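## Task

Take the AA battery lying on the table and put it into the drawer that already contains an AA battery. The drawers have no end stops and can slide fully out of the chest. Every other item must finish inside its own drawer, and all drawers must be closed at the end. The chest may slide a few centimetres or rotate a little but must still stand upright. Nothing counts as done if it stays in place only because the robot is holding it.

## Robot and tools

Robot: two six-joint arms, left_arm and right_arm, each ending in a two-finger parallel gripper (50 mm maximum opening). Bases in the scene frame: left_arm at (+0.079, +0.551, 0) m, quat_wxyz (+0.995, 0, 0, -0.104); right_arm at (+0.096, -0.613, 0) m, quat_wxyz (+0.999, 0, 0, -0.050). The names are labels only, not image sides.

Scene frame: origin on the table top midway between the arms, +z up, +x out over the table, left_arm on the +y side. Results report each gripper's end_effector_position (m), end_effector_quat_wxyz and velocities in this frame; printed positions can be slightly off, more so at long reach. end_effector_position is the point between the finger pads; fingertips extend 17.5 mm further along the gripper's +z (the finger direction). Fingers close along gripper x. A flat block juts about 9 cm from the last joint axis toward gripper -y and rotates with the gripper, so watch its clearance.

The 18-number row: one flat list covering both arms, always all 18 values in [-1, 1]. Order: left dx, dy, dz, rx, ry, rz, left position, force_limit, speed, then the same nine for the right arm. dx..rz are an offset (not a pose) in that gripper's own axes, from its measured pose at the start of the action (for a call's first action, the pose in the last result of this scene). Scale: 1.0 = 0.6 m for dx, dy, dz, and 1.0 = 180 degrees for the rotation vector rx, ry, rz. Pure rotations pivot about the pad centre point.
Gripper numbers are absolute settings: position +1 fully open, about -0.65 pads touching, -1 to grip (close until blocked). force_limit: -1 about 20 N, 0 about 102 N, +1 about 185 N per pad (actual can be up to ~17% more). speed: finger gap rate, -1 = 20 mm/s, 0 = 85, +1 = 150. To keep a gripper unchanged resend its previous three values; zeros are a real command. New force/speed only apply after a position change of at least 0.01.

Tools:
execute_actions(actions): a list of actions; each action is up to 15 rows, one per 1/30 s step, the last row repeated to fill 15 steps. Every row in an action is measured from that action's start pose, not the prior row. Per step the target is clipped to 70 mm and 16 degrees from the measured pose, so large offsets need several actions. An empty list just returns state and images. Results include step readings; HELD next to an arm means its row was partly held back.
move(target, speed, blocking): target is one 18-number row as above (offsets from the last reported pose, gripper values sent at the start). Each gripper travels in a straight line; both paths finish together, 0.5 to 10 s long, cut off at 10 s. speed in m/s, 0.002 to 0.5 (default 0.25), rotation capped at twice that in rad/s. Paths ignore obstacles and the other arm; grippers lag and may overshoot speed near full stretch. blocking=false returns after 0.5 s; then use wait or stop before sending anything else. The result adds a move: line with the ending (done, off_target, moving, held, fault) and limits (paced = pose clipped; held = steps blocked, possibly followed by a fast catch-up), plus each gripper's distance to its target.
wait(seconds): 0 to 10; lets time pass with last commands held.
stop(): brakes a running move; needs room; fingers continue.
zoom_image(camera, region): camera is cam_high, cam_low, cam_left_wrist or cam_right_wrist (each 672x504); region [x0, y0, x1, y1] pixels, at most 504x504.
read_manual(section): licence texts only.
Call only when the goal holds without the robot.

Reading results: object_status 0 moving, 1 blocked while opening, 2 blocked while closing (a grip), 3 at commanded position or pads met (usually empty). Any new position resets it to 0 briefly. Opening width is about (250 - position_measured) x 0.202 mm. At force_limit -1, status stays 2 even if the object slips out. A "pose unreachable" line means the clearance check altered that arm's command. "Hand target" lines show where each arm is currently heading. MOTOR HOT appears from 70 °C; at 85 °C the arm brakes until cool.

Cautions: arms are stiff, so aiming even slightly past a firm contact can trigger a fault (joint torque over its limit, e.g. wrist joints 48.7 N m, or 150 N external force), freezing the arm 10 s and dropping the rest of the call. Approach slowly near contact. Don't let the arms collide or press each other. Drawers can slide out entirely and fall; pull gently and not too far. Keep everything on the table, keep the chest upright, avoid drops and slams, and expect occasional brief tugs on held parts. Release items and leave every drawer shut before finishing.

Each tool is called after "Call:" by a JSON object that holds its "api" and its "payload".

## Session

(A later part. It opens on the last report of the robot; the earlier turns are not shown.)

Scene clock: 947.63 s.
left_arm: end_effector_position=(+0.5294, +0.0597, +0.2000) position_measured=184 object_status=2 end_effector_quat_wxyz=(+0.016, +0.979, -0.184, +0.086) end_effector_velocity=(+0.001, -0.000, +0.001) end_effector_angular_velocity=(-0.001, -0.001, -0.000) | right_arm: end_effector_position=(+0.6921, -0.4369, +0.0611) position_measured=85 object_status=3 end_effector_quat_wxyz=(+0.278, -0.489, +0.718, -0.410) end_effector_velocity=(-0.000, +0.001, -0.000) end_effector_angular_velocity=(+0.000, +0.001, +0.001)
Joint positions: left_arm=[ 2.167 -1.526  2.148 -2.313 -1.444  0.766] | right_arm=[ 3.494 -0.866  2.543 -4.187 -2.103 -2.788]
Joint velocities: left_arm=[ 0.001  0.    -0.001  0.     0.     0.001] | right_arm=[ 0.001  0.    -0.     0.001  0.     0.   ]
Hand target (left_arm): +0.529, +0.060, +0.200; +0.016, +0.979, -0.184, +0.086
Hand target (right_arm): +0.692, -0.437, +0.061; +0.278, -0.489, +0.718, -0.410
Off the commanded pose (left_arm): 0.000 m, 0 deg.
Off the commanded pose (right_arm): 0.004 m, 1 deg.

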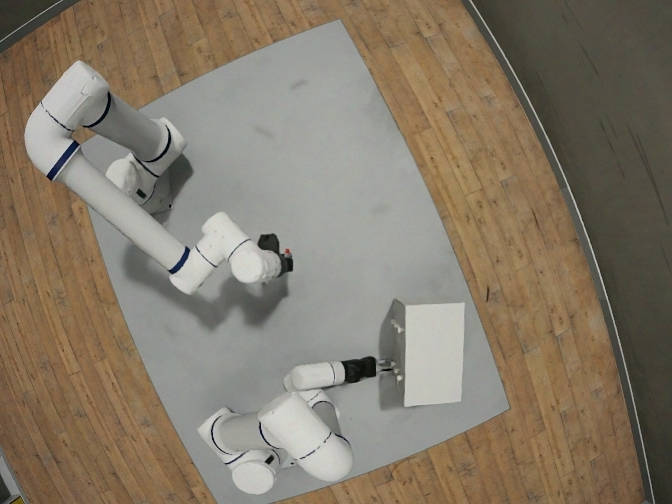

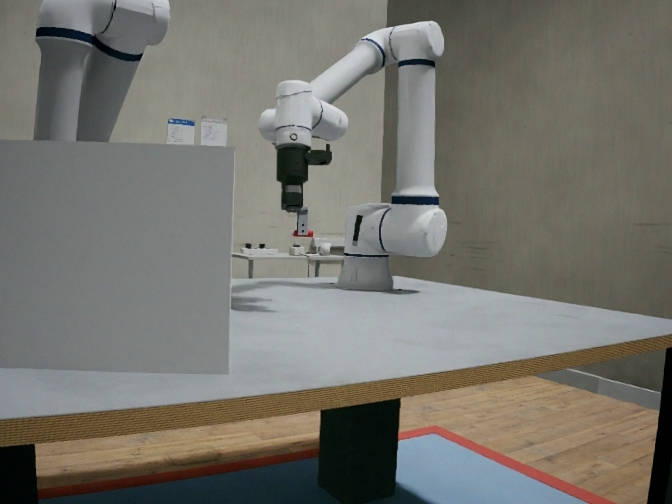

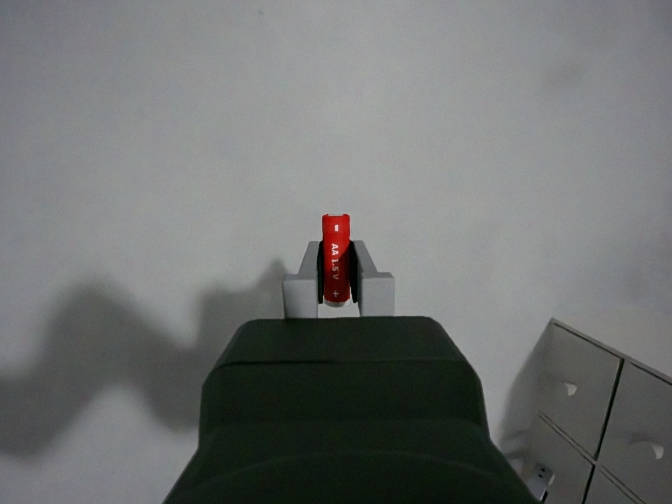

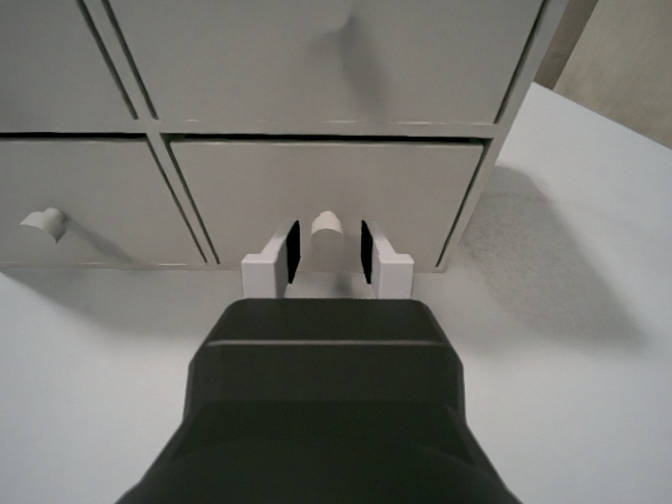

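Call:
{"api": "execute_actions", "payload": {"actions": [[
[0,0,0,0,0,0,-1,-0.6,-0.2, -0.0012,-0.0015,0.0039,0.0012,-0.0004,0,0.45,-0.4,0.3],
[0,0,0,0,0,0,-1,-0.6,-0.2, -0.0023,-0.0030,0.0077,0.0024,-0.0007,0,0.45,-0.4,0.3],
[0,0,0,0,0,0,-1,-0.6,-0.2, -0.0034,-0.0045,0.0116,0.0036,-0.0011,0,0.45,-0.4,0.3],
[0,0,0,0,0,0,-1,-0.6,-0.2, -0.0034,-0.0045,0.0116,0.0036,-0.0011,0,0.45,-0.4,0.3],
[0,0,0,0,0,0,-1,-0.6,-0.2, -0.0034,-0.0045,0.0116,0.0036,-0.0011,0,0.45,-0.4,0.3],
[0,0,0,0,0,0,-1,-0.6,-0.2, -0.0034,-0.0045,0.0116,0.0036,-0.0011,0,0.45,-0.4,0.3],
[0,0,0,0,0,0,-1,-0.6,-0.2, -0.0034,-0.0045,0.0116,0.0036,-0.0011,0,0.45,-0.4,0.3],
[0,0,0,0,0,0,-1,-0.6,-0.2, -0.0034,-0.0045,0.0116,0.0036,-0.0011,0,-1,-0.4,-0.2],
[0,0,0,0,0,0,-1,-0.6,-0.2, -0.0034,-0.0045,0.0116,0.0036,-0.0011,0,-1,-0.4,-0.2]
]]}}

Scene clock: 989.87 s.
left_arm: end_effector_position=(+0.5294, +0.0597, +0.2000) position_measured=184 object_status=2 end_effector_quat_wxyz=(+0.016, +0.979, -0.184, +0.086) end_effector_velocity=(-0.000, -0.001, +0.000) end_effector_angular_velocity=(-0.002, +0.000, +0.002) | right_arm: end_effector_position=(+0.6994, -0.4376, +0.0600) position_measured=177 object_status=0 end_effector_quat_wxyz=(+0.282, -0.488, +0.715, -0.413) end_effector_velocity=(+0.002, -0.001, +0.000) end_effector_angular_velocity=(-0.000, -0.005, -0.000)
Joint positions: left_arm=[ 2.167 -1.526  2.148 -2.313 -1.444  0.766] | right_arm=[ 3.488 -0.853  2.531 -4.203 -2.099 -2.799]
Joint velocities: left_arm=[-0.     0.    -0.    -0.001 -0.001 -0.002] | right_arm=[-0.002  0.003 -0.003 -0.006  0.001 -0.003]
Hand target (left_arm): +0.529, +0.060, +0.200; +0.016, +0.979, -0.184, +0.086
Hand target (right_arm): +0.700, -0.438, +0.060; +0.282, -0.488, +0.715, -0.413
Off the commanded pose (left_arm): 0.000 m, 0 deg.
Off the commanded pose (right_arm): 0.000 m, 0 deg.
Step readings (end_effector_position):
0: left_arm (+0.5294, +0.0597, +0.2000) | right_arm (+0.6921, -0.4369, +0.0611)
1: left_arm (+0.5294, +0.0597, +0.2000) | right_arm (+0.6922, -0.4368, +0.0611)
2: left_arm (+0.5294, +0.0597, +0.2000) | right_arm (+0.6928, -0.4369, +0.0611)
4: left_arm (+0.5294, +0.0597, +0.2000) | right_arm (+0.6953, -0.4371, +0.0607)
8: left_arm (+0.5294, +0.0597, +0.2000) | right_arm (+0.6981, -0.4375, +0.0602)
15: end_effector_position above

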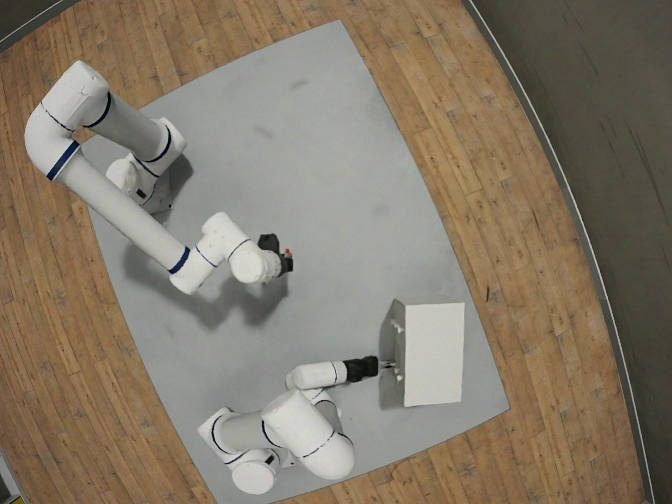

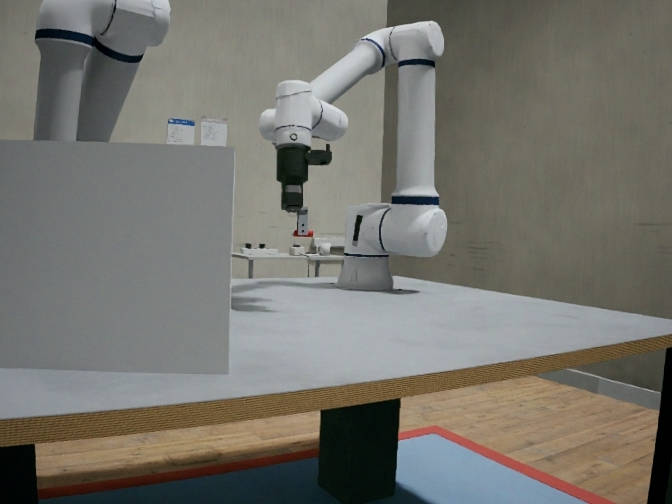

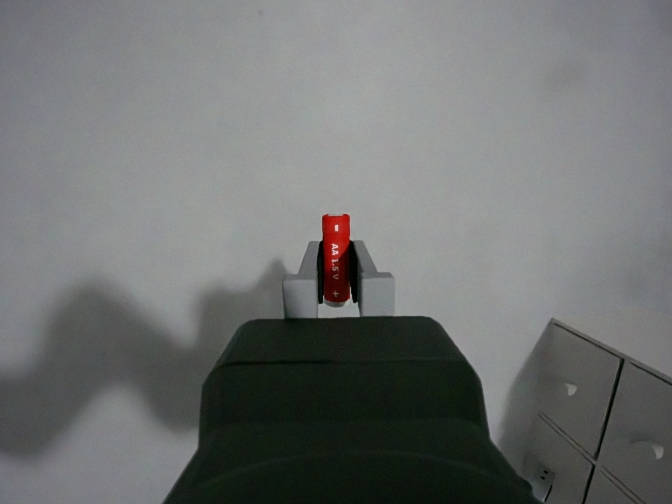

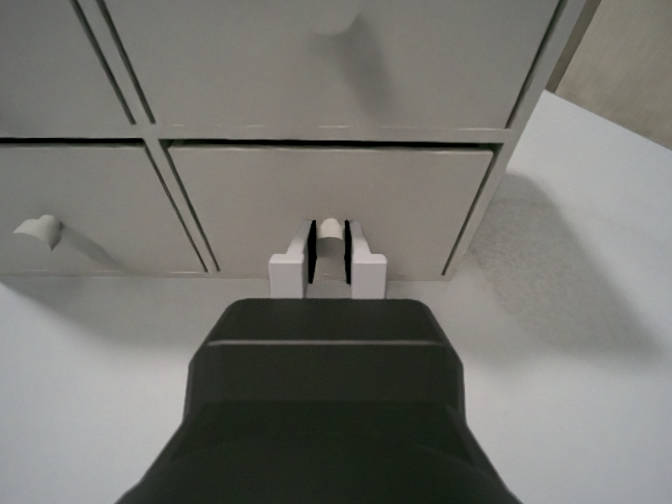

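Call:
{"api": "execute_actions", "payload": {"actions": []}}

Scene clock: 995.93 s.
left_arm: end_effector_position=(+0.5294, +0.0597, +0.2000) position_measured=184 object_status=2 end_effector_quat_wxyz=(+0.016, +0.979, -0.184, +0.086) end_effector_velocity=(+0.000, -0.001, +0.001) end_effector_angular_velocity=(-0.002, -0.001, -0.001) | right_arm: end_effector_position=(+0.6997, -0.4377, +0.0599) position_measured=179 object_status=2 end_effector_quat_wxyz=(+0.282, -0.488, +0.715, -0.413) end_effector_velocity=(-0.000, +0.000, -0.000) end_effector_angular_velocity=(+0.000, +0.000, -0.000)
Joint positions: left_arm=[ 2.167 -1.526  2.148 -2.313 -1.444  0.766] | right_arm=[ 3.488 -0.852  2.531 -4.204 -2.099 -2.799]
Joint velocities: left_arm=[ 0.     0.    -0.    -0.002  0.     0.001] | right_arm=[ 0.  0.  0. -0. -0.  0.]
Hand target (left_arm): +0.529, +0.060, +0.200; +0.016, +0.979, -0.184, +0.086
Hand target (right_arm): +0.700, -0.438, +0.060; +0.282, -0.488, +0.715, -0.413
Off the commanded pose (left_arm): 0.000 m, 0 deg.
Off the commanded pose (right_arm): 0.000 m, 0 deg.

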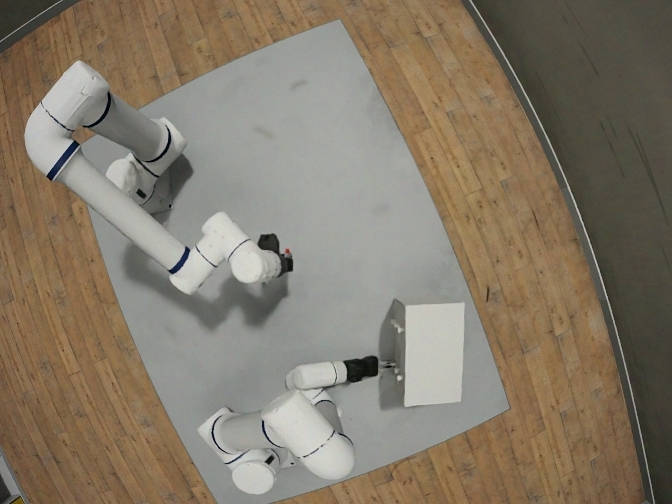

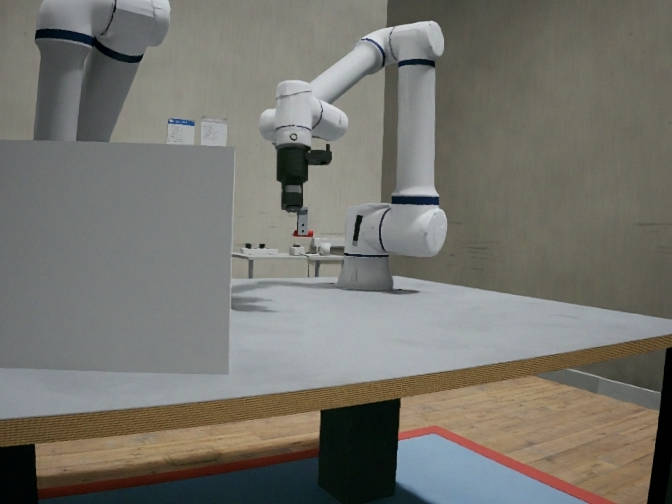

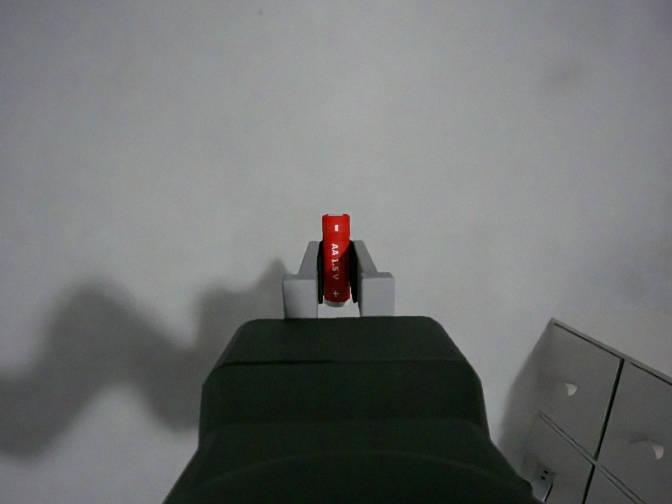

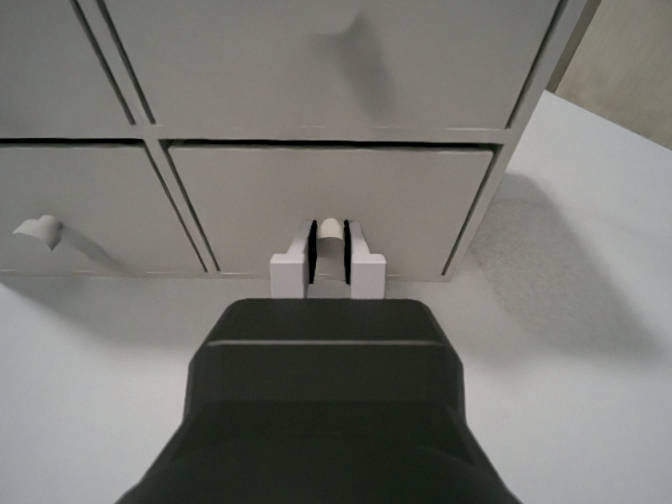

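Call:
{"api": "move", "payload": {"target": [0,0,0,0,0,0,-1,-0.6,-0.2, 0,0.1083,-0.1877,0,0,0,-1,-0.4,-0.2], "speed": 0.18}}

Scene clock: 1005.40 s.
left_arm: end_effector_position=(+0.5294, +0.0597, +0.2000) position_measured=184 object_status=2 end_effector_quat_wxyz=(+0.016, +0.979, -0.184, +0.086) end_effector_velocity=(+0.000, -0.000, +0.000) end_effector_angular_velocity=(+0.000, -0.000, -0.002) | right_arm: end_effector_position=(+0.5789, -0.3903, +0.0601) position_measured=179 object_status=2 end_effector_quat_wxyz=(+0.282, -0.488, +0.715, -0.413) end_effector_velocity=(-0.003, +0.001, -0.001) end_effector_angular_velocity=(-0.001, +0.002, +0.000)
Joint positions: left_arm=[ 2.167 -1.526  2.148 -2.313 -1.444  0.766] | right_arm=[ 3.715 -0.841  2.646 -4.23  -2.277 -2.627]
Joint velocities: left_arm=[ 0.     0.    -0.     0.001  0.     0.002] | right_arm=[ 0.007  0.     0.002  0.004 -0.005  0.006]
Hand target (left_arm): +0.529, +0.060, +0.200; +0.016, +0.979, -0.184, +0.086
Hand target (right_arm): +0.579, -0.390, +0.060; +0.282, -0.488, +0.715, -0.413
Off the commanded pose (left_arm): 0.000 m, 0 deg.
Off the commanded pose (right_arm): 0.000 m, 0 deg.
move: done

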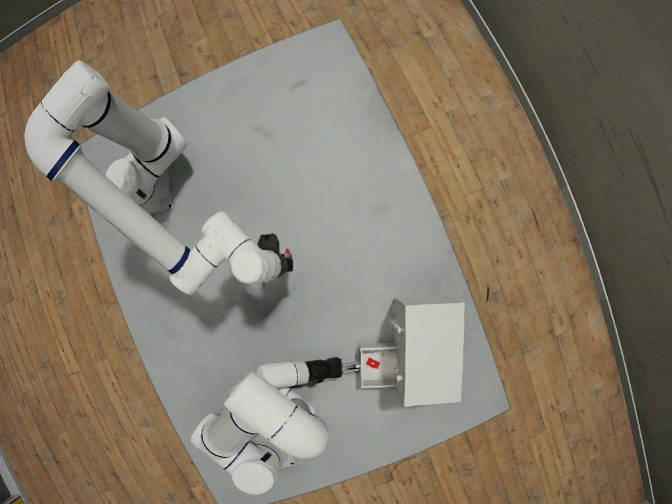

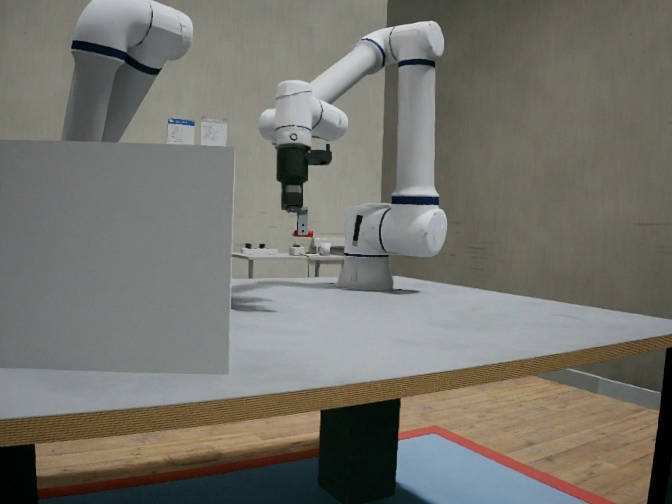

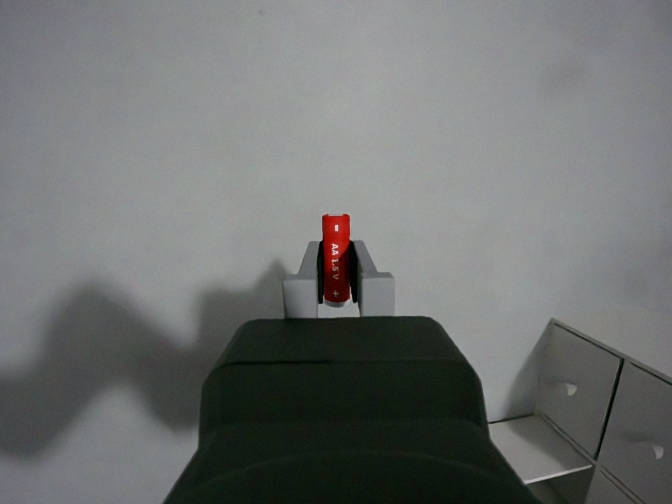

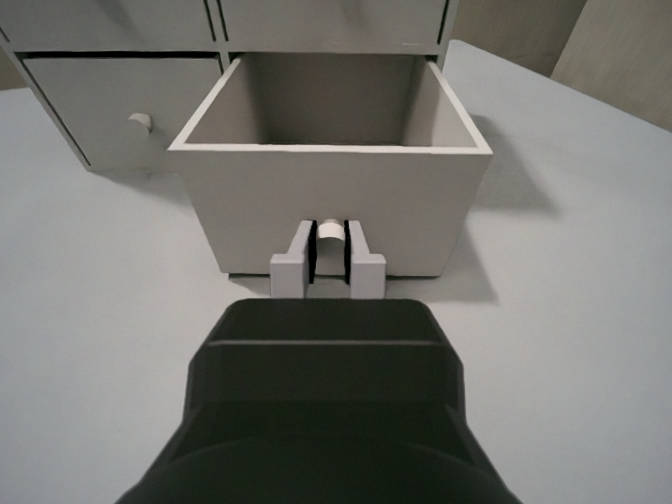

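Call:
{"api": "zoom_image", "payload": {"camera": "cam_high", "region": [340, 330, 420, 402]}}

Region (340, 330, 420, 402) of cam_high's 672x504 image, scaled by 6.300, with more detail than that image has; it fills the top 454 rows of this view, and the rest is white.

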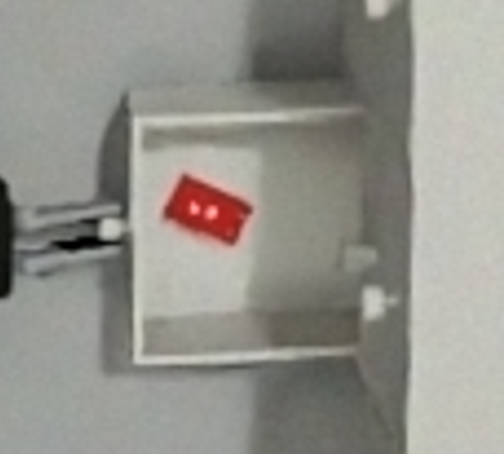

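Call:
{"api": "zoom_image", "payload": {"camera": "cam_high", "region": [360, 352, 388, 376]}}

Region (360, 352, 388, 376) of cam_high's 672x504 image, scaled by 18.000, with more detail than that image has; it fills the top 432 rows of this view, and the rest is white.

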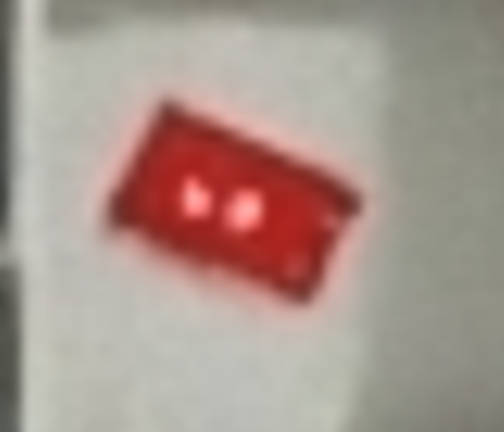

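Call:
{"api": "move", "payload": {"target": [0,-0.1,0,0,0,0,-1,-0.6,-0.2, 0.0003,-0.1077,0.1874,0,0,0,-1,-0.4,-0.2], "speed": 0.17}}

Scene clock: 1060.90 s.
left_arm: end_effector_position=(+0.5510, +0.1155, +0.2001) position_measured=184 object_status=2 end_effector_quat_wxyz=(+0.016, +0.979, -0.184, +0.086) end_effector_velocity=(+0.000, +0.001, -0.000) end_effector_angular_velocity=(+0.001, -0.000, -0.002) | right_arm: end_effector_position=(+0.6993, -0.4377, +0.0597) position_measured=179 object_status=2 end_effector_quat_wxyz=(+0.282, -0.488, +0.715, -0.413) end_effector_velocity=(+0.002, -0.000, +0.000) end_effector_angular_velocity=(+0.000, -0.000, +0.001)
Joint positions: left_arm=[ 2.238 -1.572  2.197 -2.325 -1.453  0.838] | right_arm=[ 3.488 -0.852  2.531 -4.205 -2.099 -2.799]
Joint velocities: left_arm=[ 0.001 -0.001  0.001  0.     0.     0.003] | right_arm=[-0.003 -0.001 -0.003  0.002  0.003 -0.002]
Hand target (left_arm): +0.551, +0.116, +0.200; +0.016, +0.979, -0.184, +0.086
Hand target (right_arm): +0.700, -0.438, +0.060; +0.282, -0.488, +0.715, -0.413
Off the commanded pose (left_arm): 0.000 m, 0 deg.
Off the commanded pose (right_arm): 0.000 m, 0 deg.
move: done

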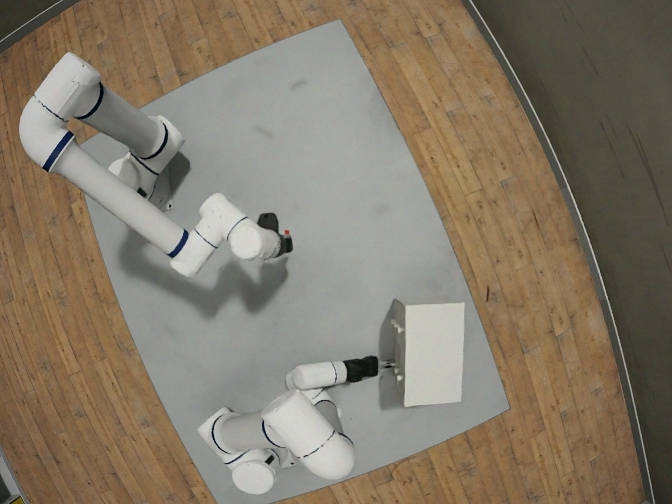

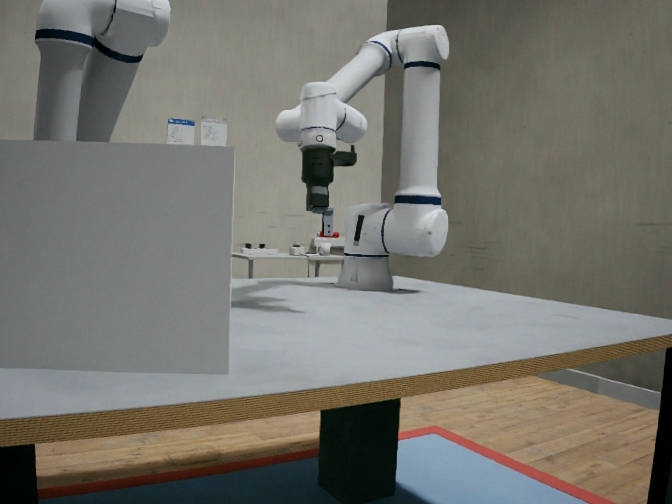

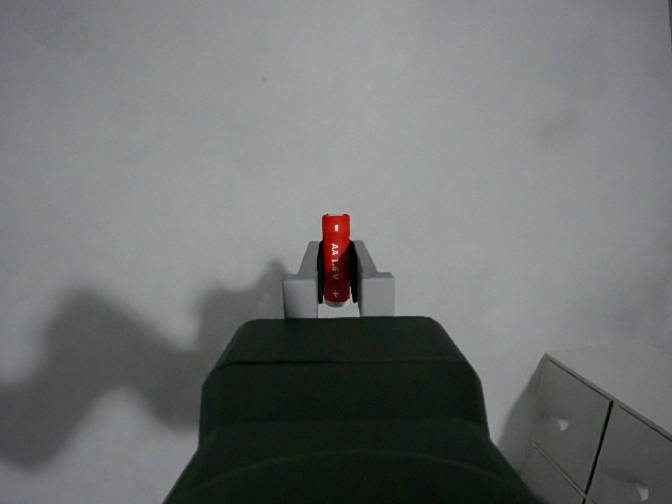

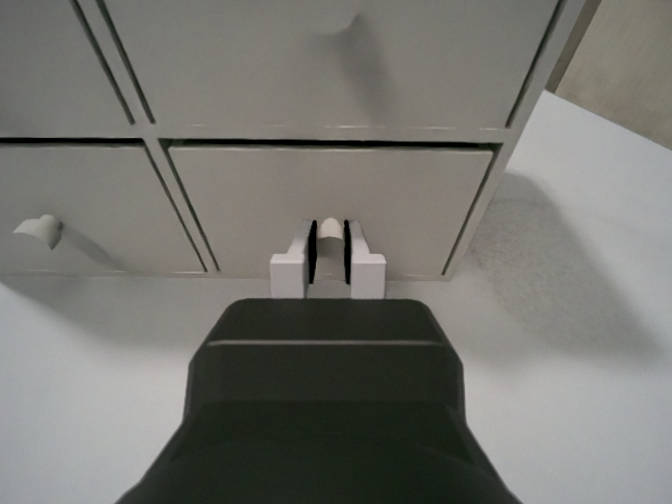

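Call:
{"api": "execute_actions", "payload": {"actions": [[
[0,0,0,0,0,0,-1,-0.6,-0.2, 0,0,0,0,0,0,0.45,-0.4,0.3],
[0,0,0,0,0,0,-1,-0.6,-0.2, 0,0,0,0,0,0,0.45,-0.4,0.3],
[0,0,0,0,0,0,-1,-0.6,-0.2, 0,0.0040,-0.0070,0,0,0,0.45,-0.4,0.3],
[0,0,0,0,0,0,-1,-0.6,-0.2, 0,0.0090,-0.0156,0,0,0,0.45,-0.4,0.3],
[0,0,0,0,0,0,-1,-0.6,-0.2, 0,0.0140,-0.0243,0,0,0,0.45,-0.4,0.3],
[0,0,0,0,0,0,-1,-0.6,-0.2, 0,0.0190,-0.0329,0,0,0,0.45,-0.4,0.3],
[0,0,0,0,0,0,-1,-0.6,-0.2, 0,0.0230,-0.0398,0,0,0,0.45,-0.4,0.3],
[0,0,0,0,0,0,-1,-0.6,-0.2, 0,0.0250,-0.0433,0,0,0,0.45,-0.4,0.3]
]]}}

Scene clock: 1109.20 s.
left_arm: end_effector_position=(+0.5510, +0.1155, +0.2001) position_measured=184 object_status=2 end_effector_quat_wxyz=(+0.016, +0.979, -0.184, +0.086) end_effector_velocity=(-0.000, -0.001, -0.000) end_effector_angular_velocity=(-0.001, -0.000, -0.001) | right_arm: end_effector_position=(+0.6738, -0.4278, +0.0597) position_measured=85 object_status=3 end_effector_quat_wxyz=(+0.282, -0.488, +0.715, -0.413) end_effector_velocity=(-0.018, +0.008, +0.002) end_effector_angular_velocity=(+0.000, -0.003, -0.000)
Joint positions: left_arm=[ 2.239 -1.572  2.197 -2.325 -1.453  0.838] | right_arm=[ 3.528 -0.849  2.559 -4.222 -2.131 -2.771]
Joint velocities: left_arm=[-0.001  0.     0.    -0.001 -0.    -0.   ] | right_arm=[ 0.032 -0.001  0.019 -0.009 -0.026  0.022]
Hand target (left_arm): +0.551, +0.115, +0.200; +0.016, +0.979, -0.184, +0.086
Hand target (right_arm): +0.671, -0.427, +0.060; +0.282, -0.488, +0.715, -0.413
Off the commanded pose (left_arm): 0.000 m, 0 deg.
Off the commanded pose (right_arm): 0.003 m, 0 deg.
Step readings (end_effector_position):
0: left_arm (+0.5511, +0.1156, +0.2001) | right_arm (+0.6996, -0.4379, +0.0597)
1: left_arm (+0.5511, +0.1156, +0.2001) | right_arm (+0.6996, -0.4379, +0.0597)
2: left_arm (+0.5511, +0.1156, +0.2001) | right_arm (+0.6996, -0.4379, +0.0595)
4: left_arm (+0.5511, +0.1156, +0.2001) | right_arm (+0.6984, -0.4372, +0.0596)
8: left_arm (+0.5511, +0.1156, +0.2001) | right_arm (+0.6856, -0.4324, +0.0596)
15: end_effector_position above

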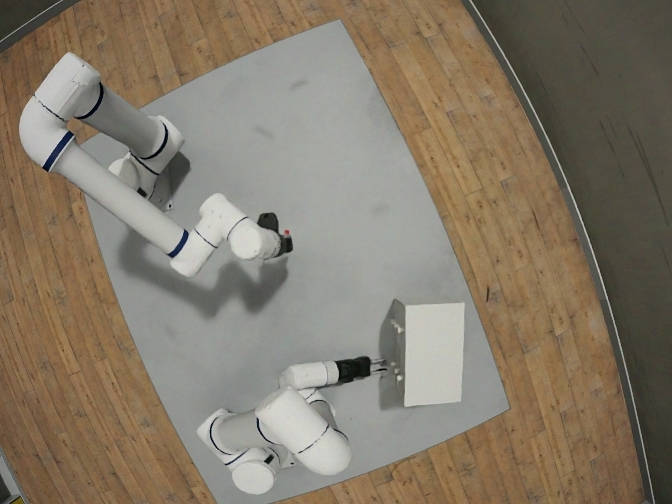

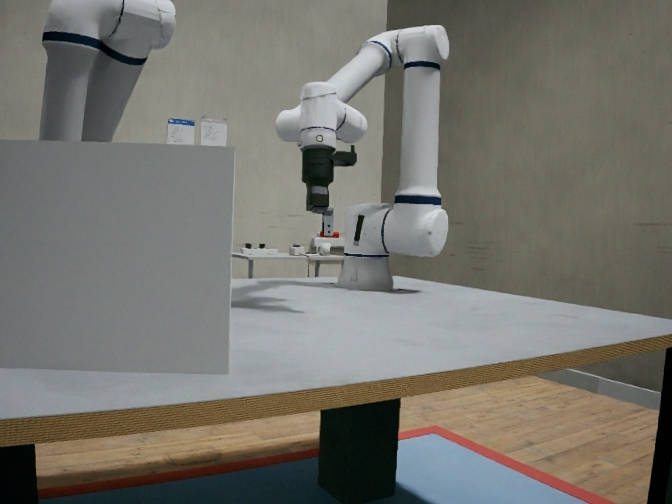

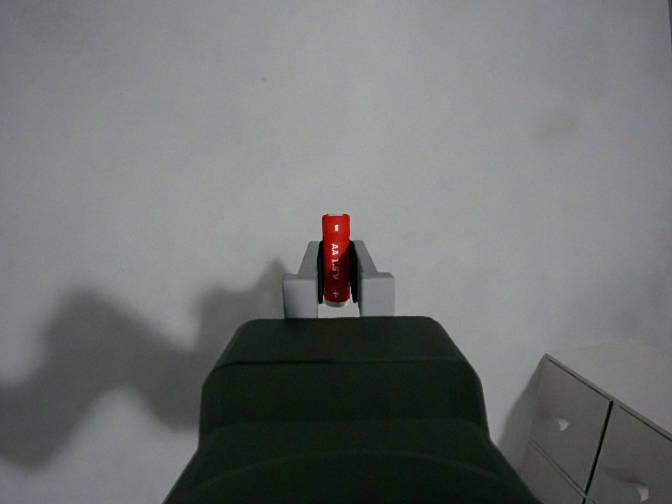

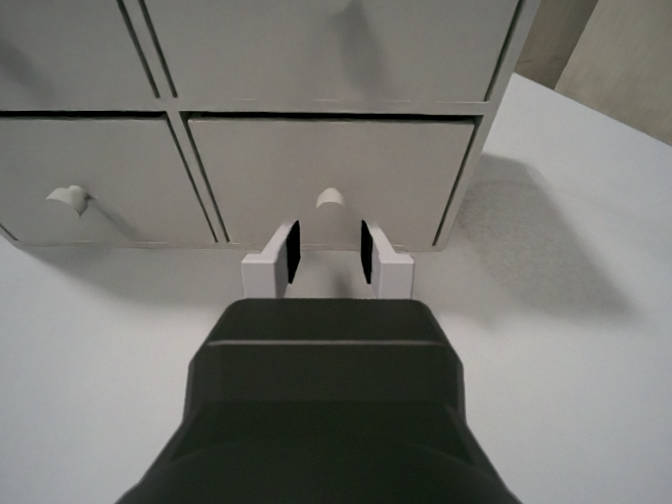

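Call:
{"api": "move", "payload": {"target": [0,0,0,0,0,0,-1,-0.6,-0.2, -0.2585,0.0019,-0.0037,0,0,0,0.45,-0.4,0.3], "speed": 0.25}}

Scene clock: 1123.33 s.
left_arm: end_effector_position=(+0.5511, +0.1155, +0.2002) position_measured=184 object_status=2 end_effector_quat_wxyz=(+0.016, +0.979, -0.184, +0.086) end_effector_velocity=(+0.000, -0.000, +0.000) end_effector_angular_velocity=(-0.001, -0.001, +0.001) | right_arm: end_effector_position=(+0.7279, -0.2826, +0.0594) position_measured=85 object_status=3 end_effector_quat_wxyz=(+0.282, -0.488, +0.715, -0.413) end_effector_velocity=(+0.002, +0.002, -0.000) end_effector_angular_velocity=(-0.000, +0.001, -0.002)
Joint positions: left_arm=[ 2.239 -1.572  2.197 -2.325 -1.453  0.838] | right_arm=[ 3.766 -0.873  2.319 -3.841 -2.315 -2.581]
Joint velocities: left_arm=[ 0.    -0.    -0.001 -0.001  0.    -0.001] | right_arm=[ 0.002  0.    -0.005  0.007 -0.003  0.004]
Hand target (left_arm): +0.551, +0.116, +0.200; +0.016, +0.979, -0.184, +0.086
Hand target (right_arm): +0.728, -0.282, +0.059; +0.282, -0.488, +0.715, -0.413
Off the commanded pose (left_arm): 0.000 m, 0 deg.
Off the commanded pose (right_arm): 0.001 m, 0 deg.
move: done

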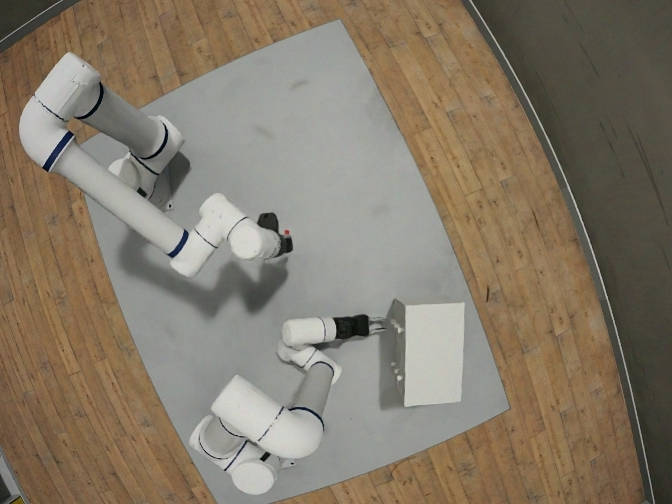

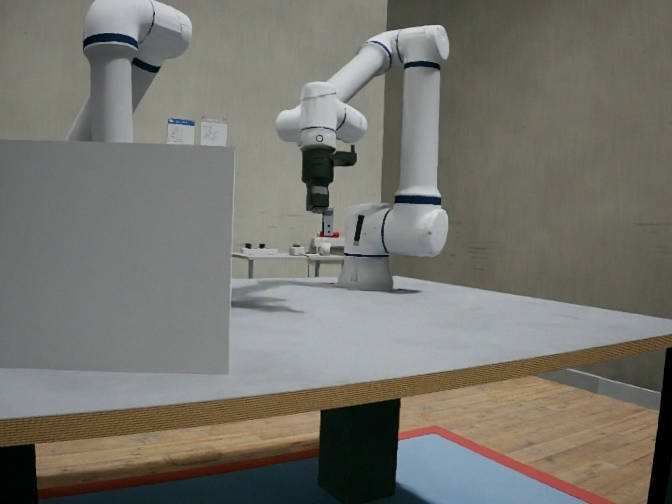

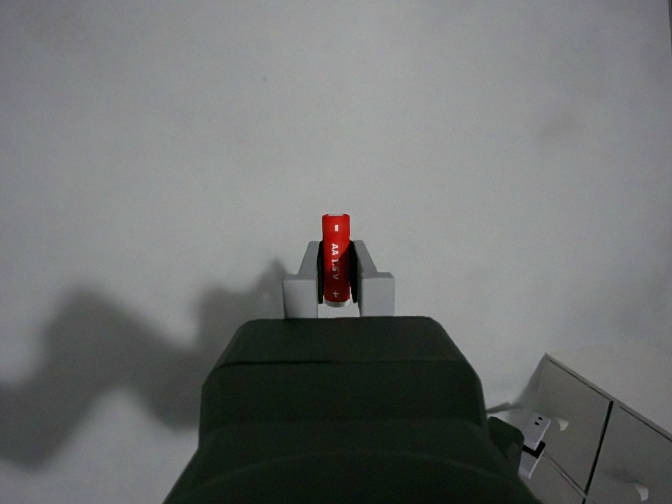

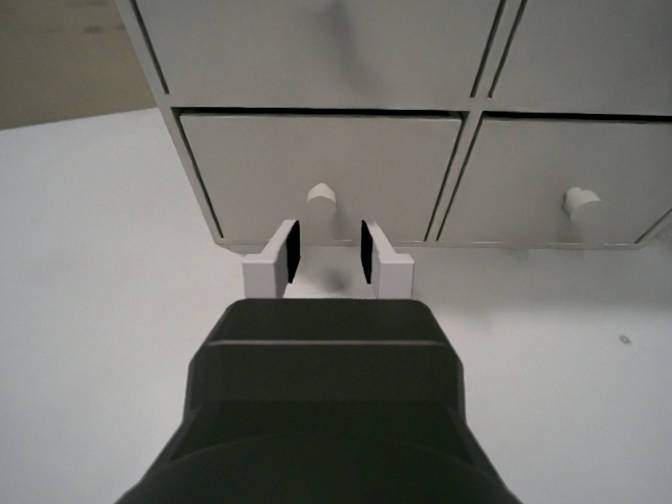

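Call:
{"api": "zoom_image", "payload": {"camera": "cam_right_wrist", "region": [160, 90, 500, 270]}}

Region (160, 90, 500, 270) of cam_right_wrist's 672x504 image, scaled by 1.482, with more detail than that image has; it fills the top 267 rows of this view, and the rest is white.

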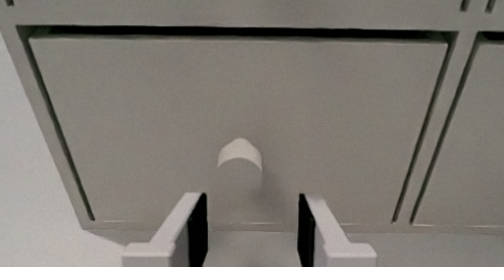

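Call:
{"api": "execute_actions", "payload": {"actions": [[
[0,0,0,0,0,0,-1,-0.6,-0.2, -0.0030,-0.0020,0.0030,0,0,0,0.45,-0.4,0.3],
[0,0,0,0,0,0,-1,-0.6,-0.2, -0.0060,-0.0050,0.0080,0,0,0,0.45,-0.4,0.3],
[0,0,0,0,0,0,-1,-0.6,-0.2, -0.0090,-0.0080,0.0130,0,0,0,0.45,-0.4,0.3],
[0,0,0,0,0,0,-1,-0.6,-0.2, -0.0090,-0.0110,0.0180,0,0,0,0.45,-0.4,0.3],
[0,0,0,0,0,0,-1,-0.6,-0.2, -0.0090,-0.0140,0.0230,0,0,0,0.45,-0.4,0.3],
[0,0,0,0,0,0,-1,-0.6,-0.2, -0.0090,-0.0170,0.0280,0,0,0,0.45,-0.4,0.3],
[0,0,0,0,0,0,-1,-0.6,-0.2, -0.0090,-0.0191,0.0315,0,0,0,0.45,-0.4,0.3]
]]}}

Call:
{"api": "wait", "payload": {"seconds": 0.5}}

Scene clock: 1160.63 s.
left_arm: end_effector_position=(+0.5510, +0.1155, +0.2001) position_measured=184 object_status=2 end_effector_quat_wxyz=(+0.016, +0.979, -0.184, +0.086) end_effector_velocity=(-0.000, -0.000, -0.000) end_effector_angular_velocity=(+0.000, +0.000, -0.001) | right_arm: end_effector_position=(+0.7490, -0.2853, +0.0599) position_measured=85 object_status=3 end_effector_quat_wxyz=(+0.282, -0.488, +0.715, -0.413) end_effector_velocity=(+0.010, -0.002, -0.000) end_effector_angular_velocity=(+0.000, +0.001, +0.001)
Joint positions: left_arm=[ 2.239 -1.572  2.197 -2.325 -1.453  0.838] | right_arm=[ 3.743 -0.867  2.293 -3.835 -2.298 -2.602]
Joint velocities: left_arm=[-0.     0.     0.    -0.    -0.     0.001] | right_arm=[-0.012  0.003 -0.012  0.002  0.01  -0.011]
Hand target (left_arm): +0.551, +0.115, +0.200; +0.016, +0.979, -0.184, +0.086
Hand target (right_arm): +0.750, -0.286, +0.060; +0.282, -0.488, +0.715, -0.413
Off the commanded pose (left_arm): 0.000 m, 0 deg.
Off the commanded pose (right_arm): 0.001 m, 0 deg.
Step readings (end_effector_position):
0: left_arm (+0.5510, +0.1155, +0.2001) | right_arm (+0.7280, -0.2823, +0.0594)
1: left_arm (+0.5510, +0.1155, +0.2001) | right_arm (+0.7281, -0.2823, +0.0594)
2: left_arm (+0.5510, +0.1155, +0.2001) | right_arm (+0.7288, -0.2821, +0.0595)
4: left_arm (+0.5510, +0.1155, +0.2001) | right_arm (+0.7323, -0.2817, +0.0596)
8: left_arm (+0.5510, +0.1155, +0.2001) | right_arm (+0.7421, -0.2836, +0.0598)
15: end_effector_position above

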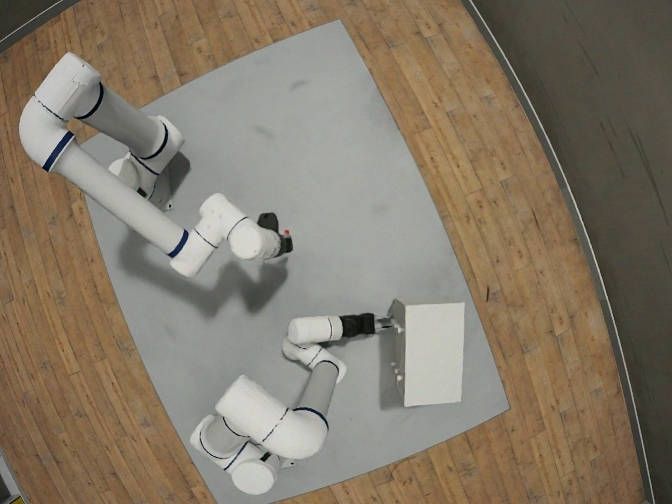

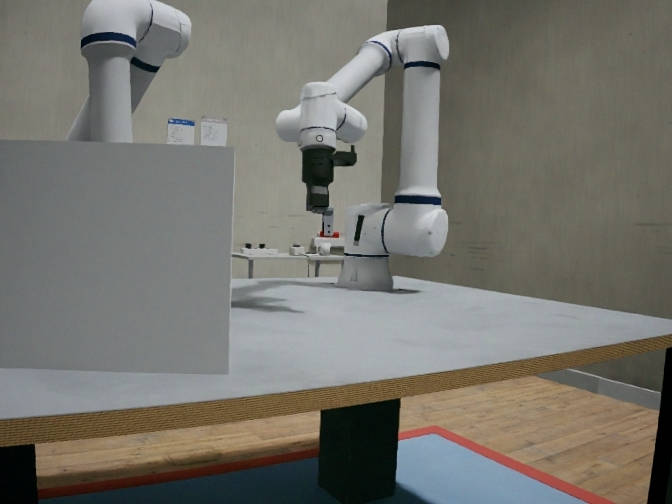

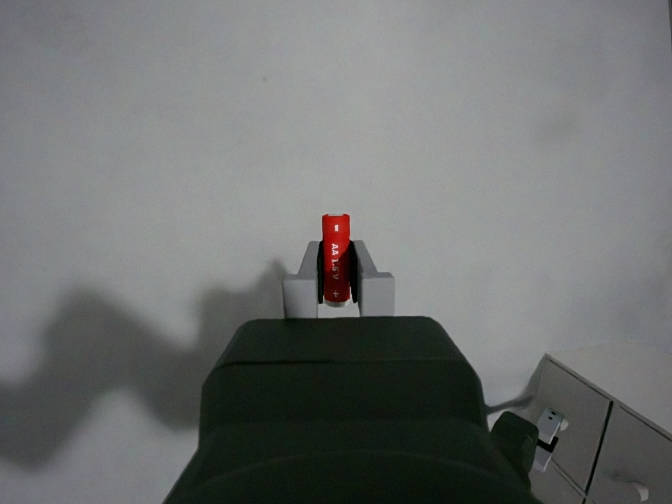

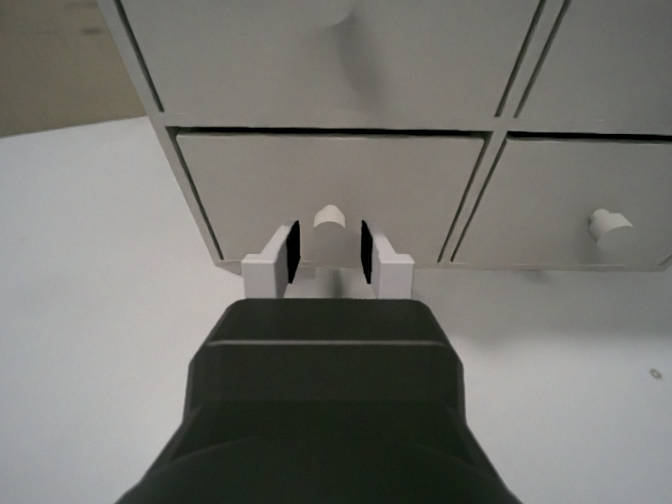

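Scene clock: 1161.13 s.
left_arm: end_effector_position=(+0.5510, +0.1155, +0.2001) position_measured=184 object_status=2 end_effector_quat_wxyz=(+0.016, +0.979, -0.184, +0.086) end_effector_velocity=(+0.001, -0.001, +0.001) end_effector_angular_velocity=(-0.004, -0.002, +0.001) | right_arm: end_effector_position=(+0.7504, -0.2857, +0.0599) position_measured=85 object_status=3 end_effector_quat_wxyz=(+0.282, -0.488, +0.715, -0.413) end_effector_velocity=(-0.000, +0.001, +0.000) end_effector_angular_velocity=(+0.000, -0.001, +0.001)
Joint positions: left_arm=[ 2.239 -1.572  2.197 -2.325 -1.453  0.838] | right_arm=[ 3.742 -0.867  2.291 -3.835 -2.297 -2.604]
Joint velocities: left_arm=[ 0.     0.    -0.001 -0.003 -0.    -0.001] | right_arm=[ 0.001 -0.    -0.    -0.001  0.    -0.   ]
Hand target (left_arm): +0.551, +0.115, +0.200; +0.016, +0.979, -0.184, +0.086
Hand target (right_arm): +0.750, -0.286, +0.060; +0.282, -0.488, +0.715, -0.413
Off the commanded pose (left_arm): 0.000 m, 0 deg.
Off the commanded pose (right_arm): 0.000 m, 0 deg.
wait: 0.50 s; at rest by 0.17 s

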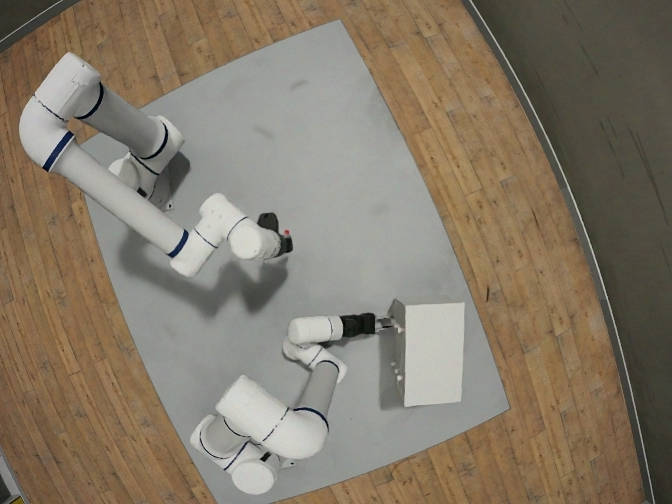

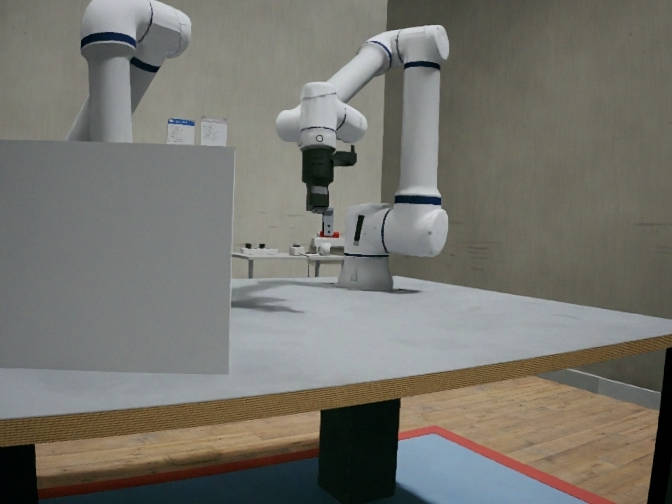

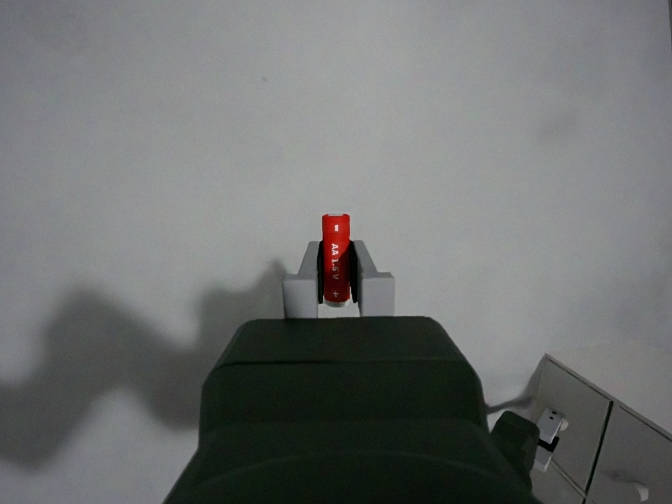

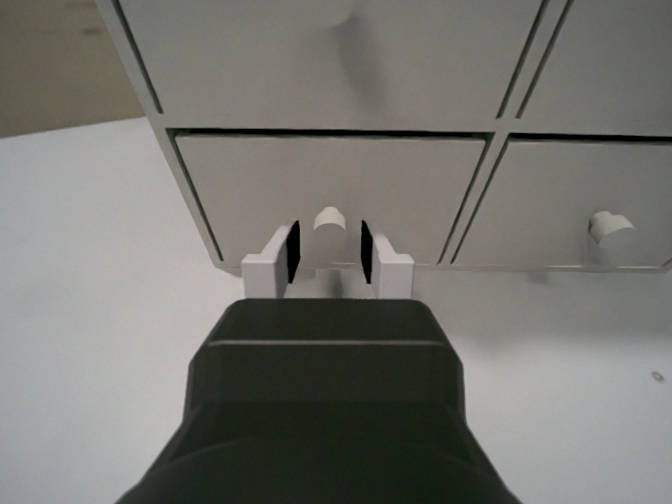

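Call:
{"api": "zoom_image", "payload": {"camera": "cam_right_wrist", "region": [150, 110, 510, 310]}}

Region (150, 110, 510, 310) of cam_right_wrist's 672x504 image, scaled by 1.400, with more detail than that image has.

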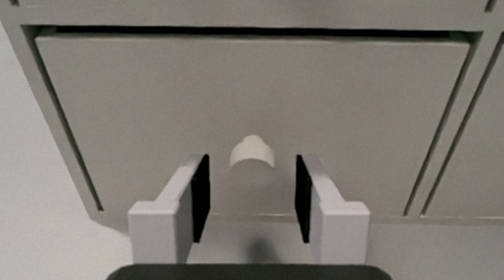

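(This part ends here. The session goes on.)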